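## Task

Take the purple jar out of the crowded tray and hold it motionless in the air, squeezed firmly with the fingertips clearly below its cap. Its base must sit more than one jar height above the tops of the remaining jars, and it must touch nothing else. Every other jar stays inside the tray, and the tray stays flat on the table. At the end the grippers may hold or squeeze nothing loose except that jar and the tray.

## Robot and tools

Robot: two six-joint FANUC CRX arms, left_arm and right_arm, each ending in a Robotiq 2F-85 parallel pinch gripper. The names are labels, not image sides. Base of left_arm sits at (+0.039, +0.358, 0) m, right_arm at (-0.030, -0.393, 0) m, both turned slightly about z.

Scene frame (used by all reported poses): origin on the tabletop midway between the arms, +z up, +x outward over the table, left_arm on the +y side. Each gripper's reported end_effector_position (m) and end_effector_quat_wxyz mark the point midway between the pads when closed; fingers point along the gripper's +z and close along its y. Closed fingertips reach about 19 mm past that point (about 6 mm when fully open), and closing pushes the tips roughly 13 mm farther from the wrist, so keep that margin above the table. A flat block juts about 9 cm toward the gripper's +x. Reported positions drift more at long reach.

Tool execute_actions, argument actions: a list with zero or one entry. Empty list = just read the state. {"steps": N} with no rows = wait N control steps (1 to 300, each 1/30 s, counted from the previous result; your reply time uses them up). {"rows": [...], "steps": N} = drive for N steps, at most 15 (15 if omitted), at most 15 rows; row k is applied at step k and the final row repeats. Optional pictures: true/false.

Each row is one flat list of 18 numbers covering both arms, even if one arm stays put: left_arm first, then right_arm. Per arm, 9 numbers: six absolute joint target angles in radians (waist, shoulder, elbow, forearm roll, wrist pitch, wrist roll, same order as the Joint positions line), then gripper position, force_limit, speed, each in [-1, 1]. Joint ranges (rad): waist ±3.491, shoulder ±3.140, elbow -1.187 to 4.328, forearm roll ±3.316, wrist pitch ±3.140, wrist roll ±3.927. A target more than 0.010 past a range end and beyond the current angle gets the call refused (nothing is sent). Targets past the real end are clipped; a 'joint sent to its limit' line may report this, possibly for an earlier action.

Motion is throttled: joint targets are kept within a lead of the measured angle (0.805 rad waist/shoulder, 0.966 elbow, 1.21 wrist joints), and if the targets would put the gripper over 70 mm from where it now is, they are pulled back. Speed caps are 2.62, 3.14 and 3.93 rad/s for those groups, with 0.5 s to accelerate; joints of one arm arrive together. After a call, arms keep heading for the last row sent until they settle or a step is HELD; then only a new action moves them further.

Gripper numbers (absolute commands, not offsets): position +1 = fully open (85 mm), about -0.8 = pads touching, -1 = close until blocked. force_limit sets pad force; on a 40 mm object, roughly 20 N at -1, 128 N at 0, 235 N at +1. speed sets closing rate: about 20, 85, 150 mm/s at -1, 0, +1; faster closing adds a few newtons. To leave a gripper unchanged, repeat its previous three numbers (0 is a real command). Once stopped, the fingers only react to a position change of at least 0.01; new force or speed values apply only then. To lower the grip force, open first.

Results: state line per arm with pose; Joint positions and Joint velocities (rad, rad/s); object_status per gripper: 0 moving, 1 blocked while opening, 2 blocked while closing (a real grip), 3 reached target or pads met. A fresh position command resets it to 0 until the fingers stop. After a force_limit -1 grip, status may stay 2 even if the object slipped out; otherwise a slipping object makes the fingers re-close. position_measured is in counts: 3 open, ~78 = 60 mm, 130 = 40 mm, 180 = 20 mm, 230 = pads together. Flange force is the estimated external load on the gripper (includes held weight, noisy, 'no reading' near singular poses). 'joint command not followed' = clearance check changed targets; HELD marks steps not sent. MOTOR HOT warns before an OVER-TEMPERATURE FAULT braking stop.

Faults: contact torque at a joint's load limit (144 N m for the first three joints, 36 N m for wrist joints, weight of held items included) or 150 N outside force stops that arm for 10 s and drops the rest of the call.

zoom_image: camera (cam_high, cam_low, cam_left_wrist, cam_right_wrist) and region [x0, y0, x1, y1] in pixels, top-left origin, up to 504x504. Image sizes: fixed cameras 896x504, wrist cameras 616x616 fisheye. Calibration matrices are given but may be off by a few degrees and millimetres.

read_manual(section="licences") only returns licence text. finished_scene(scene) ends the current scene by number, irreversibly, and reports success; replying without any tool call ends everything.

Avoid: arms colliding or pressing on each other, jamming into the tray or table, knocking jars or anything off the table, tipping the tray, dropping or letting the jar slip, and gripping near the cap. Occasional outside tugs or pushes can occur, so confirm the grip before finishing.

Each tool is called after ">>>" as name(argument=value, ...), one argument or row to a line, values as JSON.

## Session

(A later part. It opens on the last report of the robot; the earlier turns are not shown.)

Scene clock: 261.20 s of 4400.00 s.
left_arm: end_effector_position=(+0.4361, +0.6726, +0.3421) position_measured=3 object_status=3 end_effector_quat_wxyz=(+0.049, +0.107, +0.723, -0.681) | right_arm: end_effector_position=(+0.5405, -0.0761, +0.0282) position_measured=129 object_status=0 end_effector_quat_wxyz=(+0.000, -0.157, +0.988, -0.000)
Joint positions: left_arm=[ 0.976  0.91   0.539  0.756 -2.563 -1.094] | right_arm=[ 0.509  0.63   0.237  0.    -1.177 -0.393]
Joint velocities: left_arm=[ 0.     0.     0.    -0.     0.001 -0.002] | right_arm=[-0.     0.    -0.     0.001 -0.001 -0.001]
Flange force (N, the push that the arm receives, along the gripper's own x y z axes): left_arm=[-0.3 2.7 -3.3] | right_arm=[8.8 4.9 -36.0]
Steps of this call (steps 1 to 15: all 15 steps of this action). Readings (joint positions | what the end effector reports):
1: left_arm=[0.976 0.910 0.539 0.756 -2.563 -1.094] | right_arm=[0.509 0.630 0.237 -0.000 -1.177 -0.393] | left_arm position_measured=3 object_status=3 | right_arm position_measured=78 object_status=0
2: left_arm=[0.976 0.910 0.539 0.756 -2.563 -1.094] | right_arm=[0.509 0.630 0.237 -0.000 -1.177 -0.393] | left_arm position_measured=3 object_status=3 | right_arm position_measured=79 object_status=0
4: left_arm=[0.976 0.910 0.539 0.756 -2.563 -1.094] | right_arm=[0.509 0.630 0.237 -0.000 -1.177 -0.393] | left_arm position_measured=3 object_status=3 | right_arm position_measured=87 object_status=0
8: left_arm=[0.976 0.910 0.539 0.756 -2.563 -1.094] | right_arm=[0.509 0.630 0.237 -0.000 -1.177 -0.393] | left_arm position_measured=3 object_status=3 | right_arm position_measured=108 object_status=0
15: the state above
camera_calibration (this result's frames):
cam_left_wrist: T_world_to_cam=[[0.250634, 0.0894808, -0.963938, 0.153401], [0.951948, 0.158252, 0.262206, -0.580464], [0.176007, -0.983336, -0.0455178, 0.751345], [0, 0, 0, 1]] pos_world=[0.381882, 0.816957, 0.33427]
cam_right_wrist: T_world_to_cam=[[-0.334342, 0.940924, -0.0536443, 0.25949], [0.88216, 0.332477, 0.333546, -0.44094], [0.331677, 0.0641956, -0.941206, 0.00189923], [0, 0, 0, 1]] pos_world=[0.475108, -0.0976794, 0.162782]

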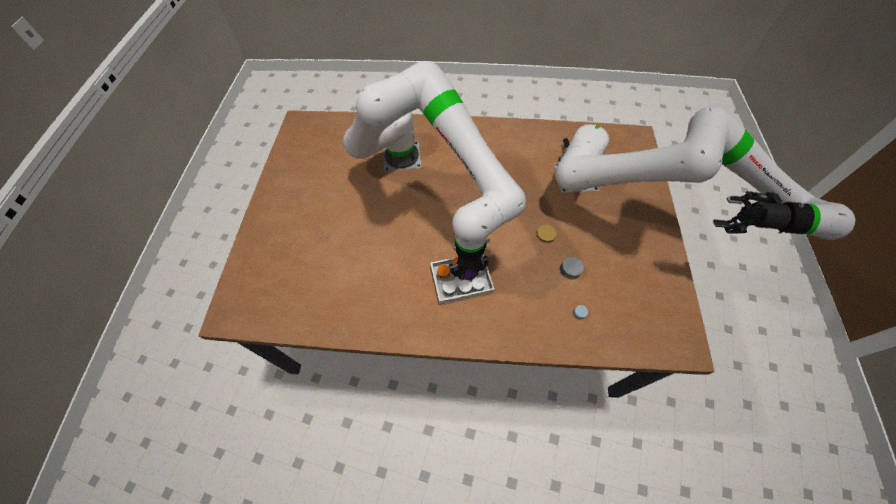

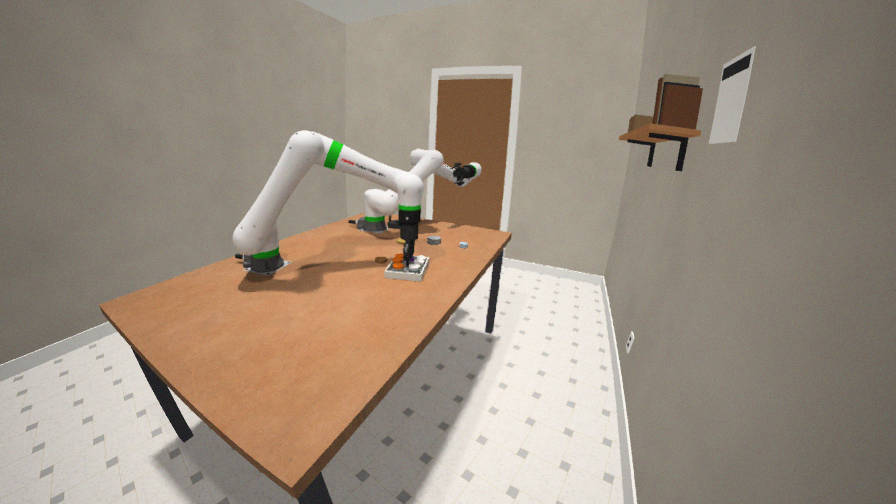

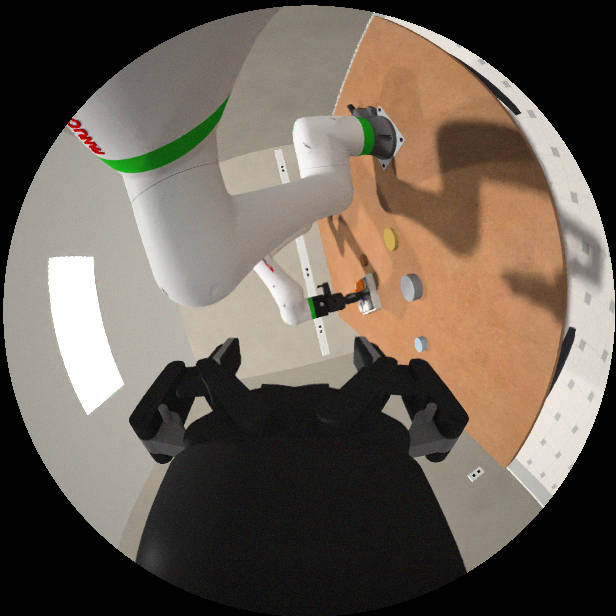

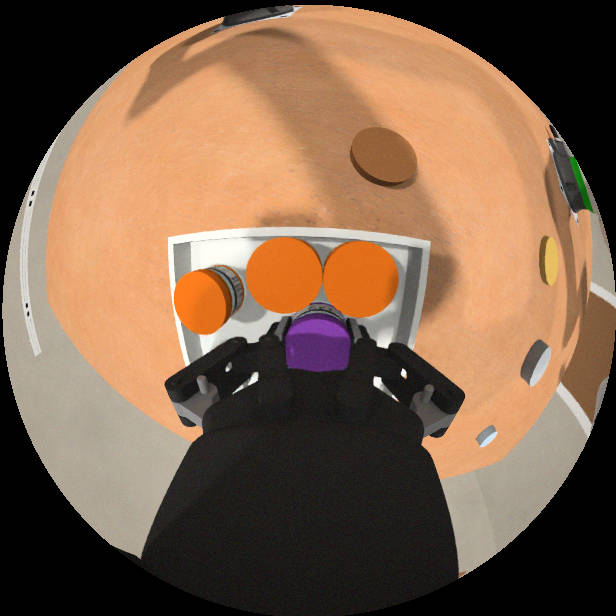

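>>> execute_actions(
  actions=[
    {"rows":[[0.976,0.91,0.539,0.756,-2.563,-1.094,1,0,0,0.5092,0.5793,0.3089,0,-1.3004,-0.393,-1,1,-0.3]],"steps":8},
  ],
  pictures=false,
)

>>> execute_actions(
  actions=[
    {"rows":[[0.976,0.91,0.539,0.756,-2.563,-1.094,1,0,0,0.5092,0.5387,0.6233,0,-1.6554,-0.393,-1,1,-0.3]],"steps":15},
  ],
  pictures=false,
)

>>> execute_actions(
  actions=[
    {"steps":30},
  ],
)

>>> zoom_image(
  camera="cam_high",
  region=[400, 180, 560, 320],
)

Scene clock: 271.57 s of 4400.00 s.
left_arm: end_effector_position=(+0.4361, +0.6726, +0.3421) position_measured=3 object_status=3 end_effector_quat_wxyz=(+0.049, +0.107, +0.723, -0.681) | right_arm: end_effector_position=(+0.5407, -0.0760, +0.0881) position_measured=129 object_status=2 end_effector_quat_wxyz=(+0.000, -0.157, +0.988, -0.000)
Joint positions: left_arm=[ 0.976  0.91   0.539  0.756 -2.563 -1.094] | right_arm=[ 0.509  0.581  0.307  0.    -1.296 -0.393]
Joint velocities: left_arm=[ 0.     0.    -0.001  0.    -0.     0.002] | right_arm=[ 0.002 -0.062  0.089  0.001 -0.158  0.   ]
Flange force (N, the push that the arm receives, along the gripper's own x y z axes): left_arm=[-0.4 2.3 -1.1] | right_arm=[-2.4 -0.5 -26.1]
Steps of this call (steps 1 to 15: the robot went on to your last target; steps 16 to 90: nothing new was sent; then 7.10 s passed at rest; steps 91 to 98: all 8 steps of this action). Readings (joint positions | what the end effector reports):
91: left_arm=[0.976 0.910 0.539 0.756 -2.563 -1.094] | right_arm=[0.509 0.630 0.237 -0.000 -1.178 -0.393] | left_arm position_measured=3 object_status=3 | right_arm position_measured=129 object_status=2
92: left_arm=[0.976 0.910 0.539 0.756 -2.563 -1.094] | right_arm=[0.509 0.629 0.240 -0.001 -1.183 -0.393] | left_arm position_measured=3 object_status=3 | right_arm position_measured=129 object_status=2
94: left_arm=[0.976 0.910 0.539 0.756 -2.563 -1.094] | right_arm=[0.509 0.613 0.262 -0.001 -1.221 -0.393] | left_arm position_measured=3 object_status=3 | right_arm position_measured=129 object_status=2
98: the state above

Scene clock: 272.07 s of 4400.00 s.
left_arm: end_effector_position=(+0.4361, +0.6726, +0.3421) position_measured=3 object_status=3 end_effector_quat_wxyz=(+0.049, +0.107, +0.723, -0.681) | right_arm: end_effector_position=(+0.5411, -0.0756, +0.2451) position_measured=129 object_status=2 end_effector_quat_wxyz=(+0.000, -0.157, +0.988, +0.000)
Joint positions: left_arm=[ 0.976  0.91   0.539  0.756 -2.563 -1.094] | right_arm=[ 0.509  0.54   0.613  0.    -1.644 -0.393]
Joint velocities: left_arm=[-0.     0.001 -0.     0.001 -0.     0.   ] | right_arm=[-0.001 -0.033  0.272 -0.001 -0.309 -0.   ]
Flange force (N, the push that the arm receives, along the gripper's own x y z axes): left_arm=[-1.8 2.3 -2.3] | right_arm=[0.0 0.9 -17.3]
Steps of this call (steps 1 to 15: all 15 steps of this action). Readings (joint positions | what the end effector reports):
1: left_arm=[0.976 0.910 0.539 0.756 -2.563 -1.094] | right_arm=[0.509 0.580 0.308 0.000 -1.300 -0.393] | left_arm position_measured=3 object_status=3 | right_arm position_measured=129 object_status=2
2: left_arm=[0.976 0.910 0.539 0.756 -2.563 -1.094] | right_arm=[0.509 0.579 0.314 -0.000 -1.306 -0.393] | left_arm position_measured=3 object_status=3 | right_arm position_measured=129 object_status=2
4: left_arm=[0.976 0.910 0.539 0.756 -2.563 -1.094] | right_arm=[0.509 0.574 0.345 -0.000 -1.342 -0.393] | left_arm position_measured=3 object_status=3 | right_arm position_measured=129 object_status=2
8: left_arm=[0.976 0.910 0.539 0.756 -2.563 -1.094] | right_arm=[0.509 0.560 0.457 0.000 -1.467 -0.393] | left_arm position_measured=3 object_status=3 | right_arm position_measured=129 object_status=2
15: the state above

Scene clock: 273.07 s of 4400.00 s.
left_arm: end_effector_position=(+0.4361, +0.6726, +0.3421) position_measured=3 object_status=3 end_effector_quat_wxyz=(+0.049, +0.107, +0.723, -0.681) | right_arm: end_effector_position=(+0.5405, -0.0761, +0.2501) position_measured=129 object_status=2 end_effector_quat_wxyz=(-0.000, -0.157, +0.988, -0.000)
Joint positions: left_arm=[ 0.976  0.91   0.539  0.756 -2.563 -1.094] | right_arm=[ 0.509  0.539  0.623  0.    -1.655 -0.393]
Joint velocities: left_arm=[ 0.    -0.001  0.     0.002 -0.001 -0.001] | right_arm=[-0.003 -0.001 -0.     0.001  0.002  0.   ]
Flange force (N, the push that the arm receives, along the gripper's own x y z axes): left_arm=[-1.5 2.2 -2.8] | right_arm=[-1.8 1.3 -2.3]
Steps of this call (steps 1 to 30: the robot went on to your last target). Readings (joint positions | what the end effector reports):
1: left_arm=[0.976 0.910 0.539 0.756 -2.563 -1.094] | right_arm=[0.509 0.539 0.620 0.000 -1.652 -0.393] | left_arm position_measured=3 object_status=3 | right_arm position_measured=129 object_status=2
2: left_arm=[0.976 0.910 0.539 0.756 -2.563 -1.094] | right_arm=[0.509 0.539 0.622 0.000 -1.654 -0.393] | left_arm position_measured=3 object_status=3 | right_arm position_measured=129 object_status=2
4: left_arm=[0.976 0.910 0.539 0.756 -2.563 -1.094] | right_arm=[0.509 0.539 0.623 0.000 -1.655 -0.393] | left_arm position_measured=3 object_status=3 | right_arm position_measured=129 object_status=2
8: left_arm=[0.976 0.910 0.539 0.756 -2.563 -1.094] | right_arm=[0.509 0.539 0.623 0.000 -1.655 -0.393] | left_arm position_measured=3 object_status=3 | right_arm position_measured=129 object_status=2
30: the state above
All arms were judged still, so your last target was given up. Only a new action makes them travel on or press farther. Fingers that are still opening or closing keep moving.
camera_calibration (this result's frames):
cam_left_wrist: T_world_to_cam=[[0.250633, 0.0894809, -0.963938, 0.153401], [0.951948, 0.158251, 0.262206, -0.580464], [0.176007, -0.983336, -0.0455181, 0.751345], [0, 0, 0, 1]] pos_world=[0.381882, 0.816957, 0.33427]
cam_right_wrist: T_world_to_cam=[[-0.334271, 0.940952, -0.0535999, 0.271343], [0.882261, 0.33241, 0.333347, -0.514936], [0.33148, 0.0641391, -0.941279, 0.210882], [0, 0, 0, 1]] pos_world=[0.475106, -0.0976765, 0.384695]

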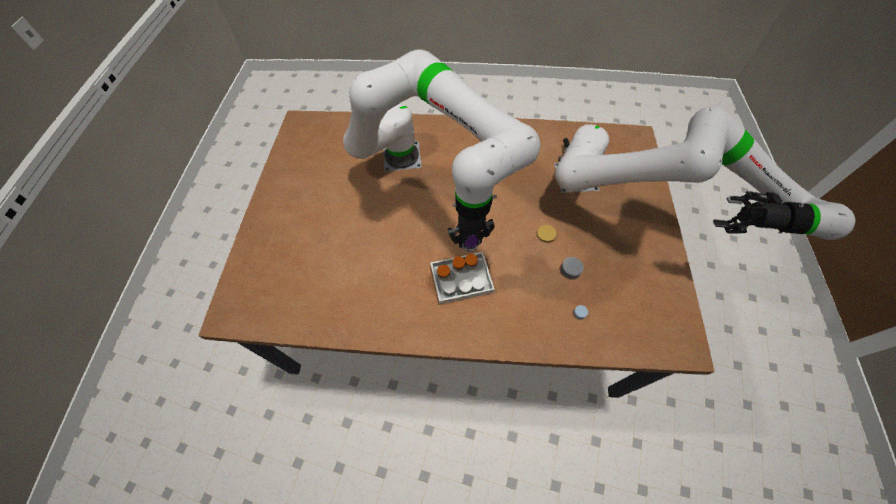

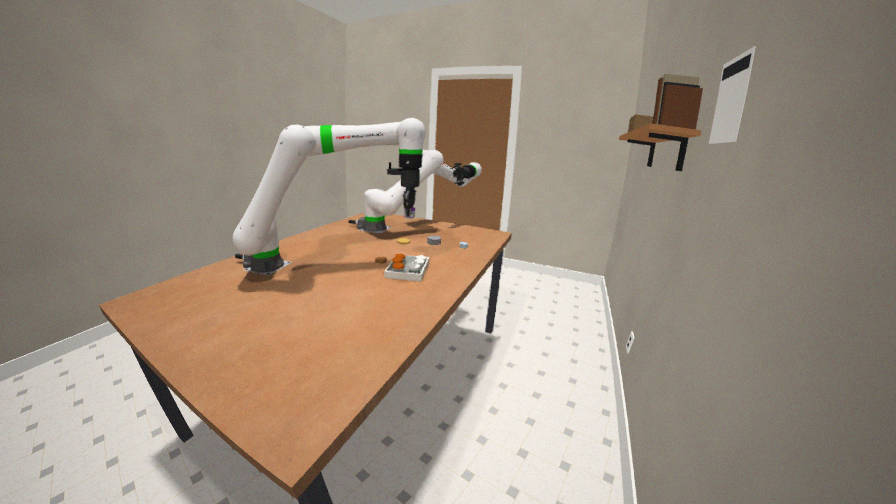

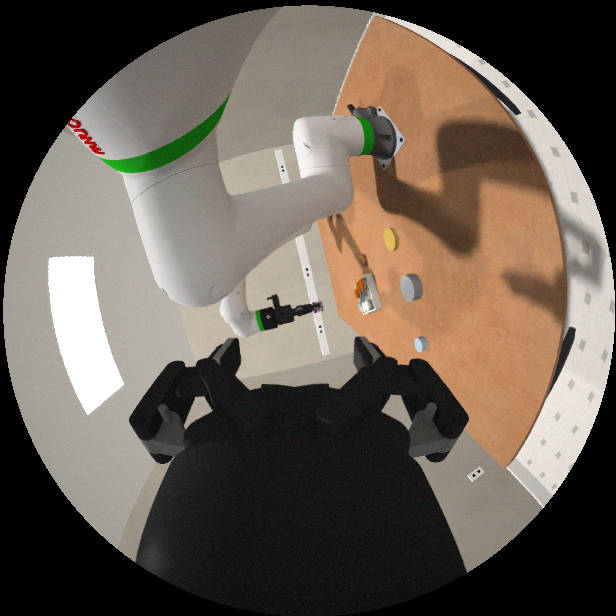

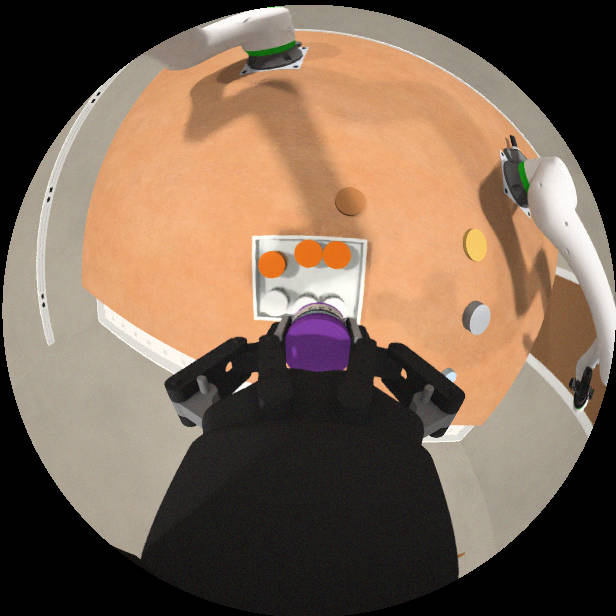

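Region (400, 180, 560, 320) of cam_high's 896x504 image, scaled by 3.150, with more detail than that image has; it fills the top 441 rows of this view, and the rest is white.

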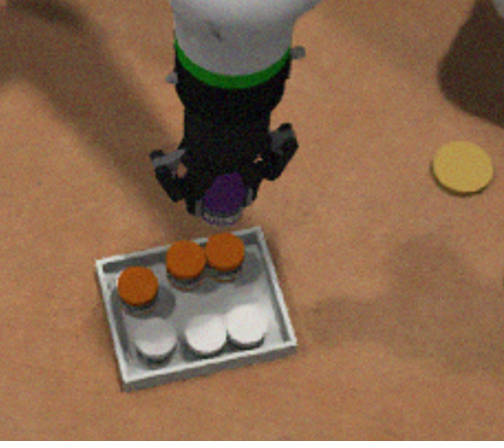

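>>> finished_scene(
  scene=1,
)

The scene is finished: the task was done.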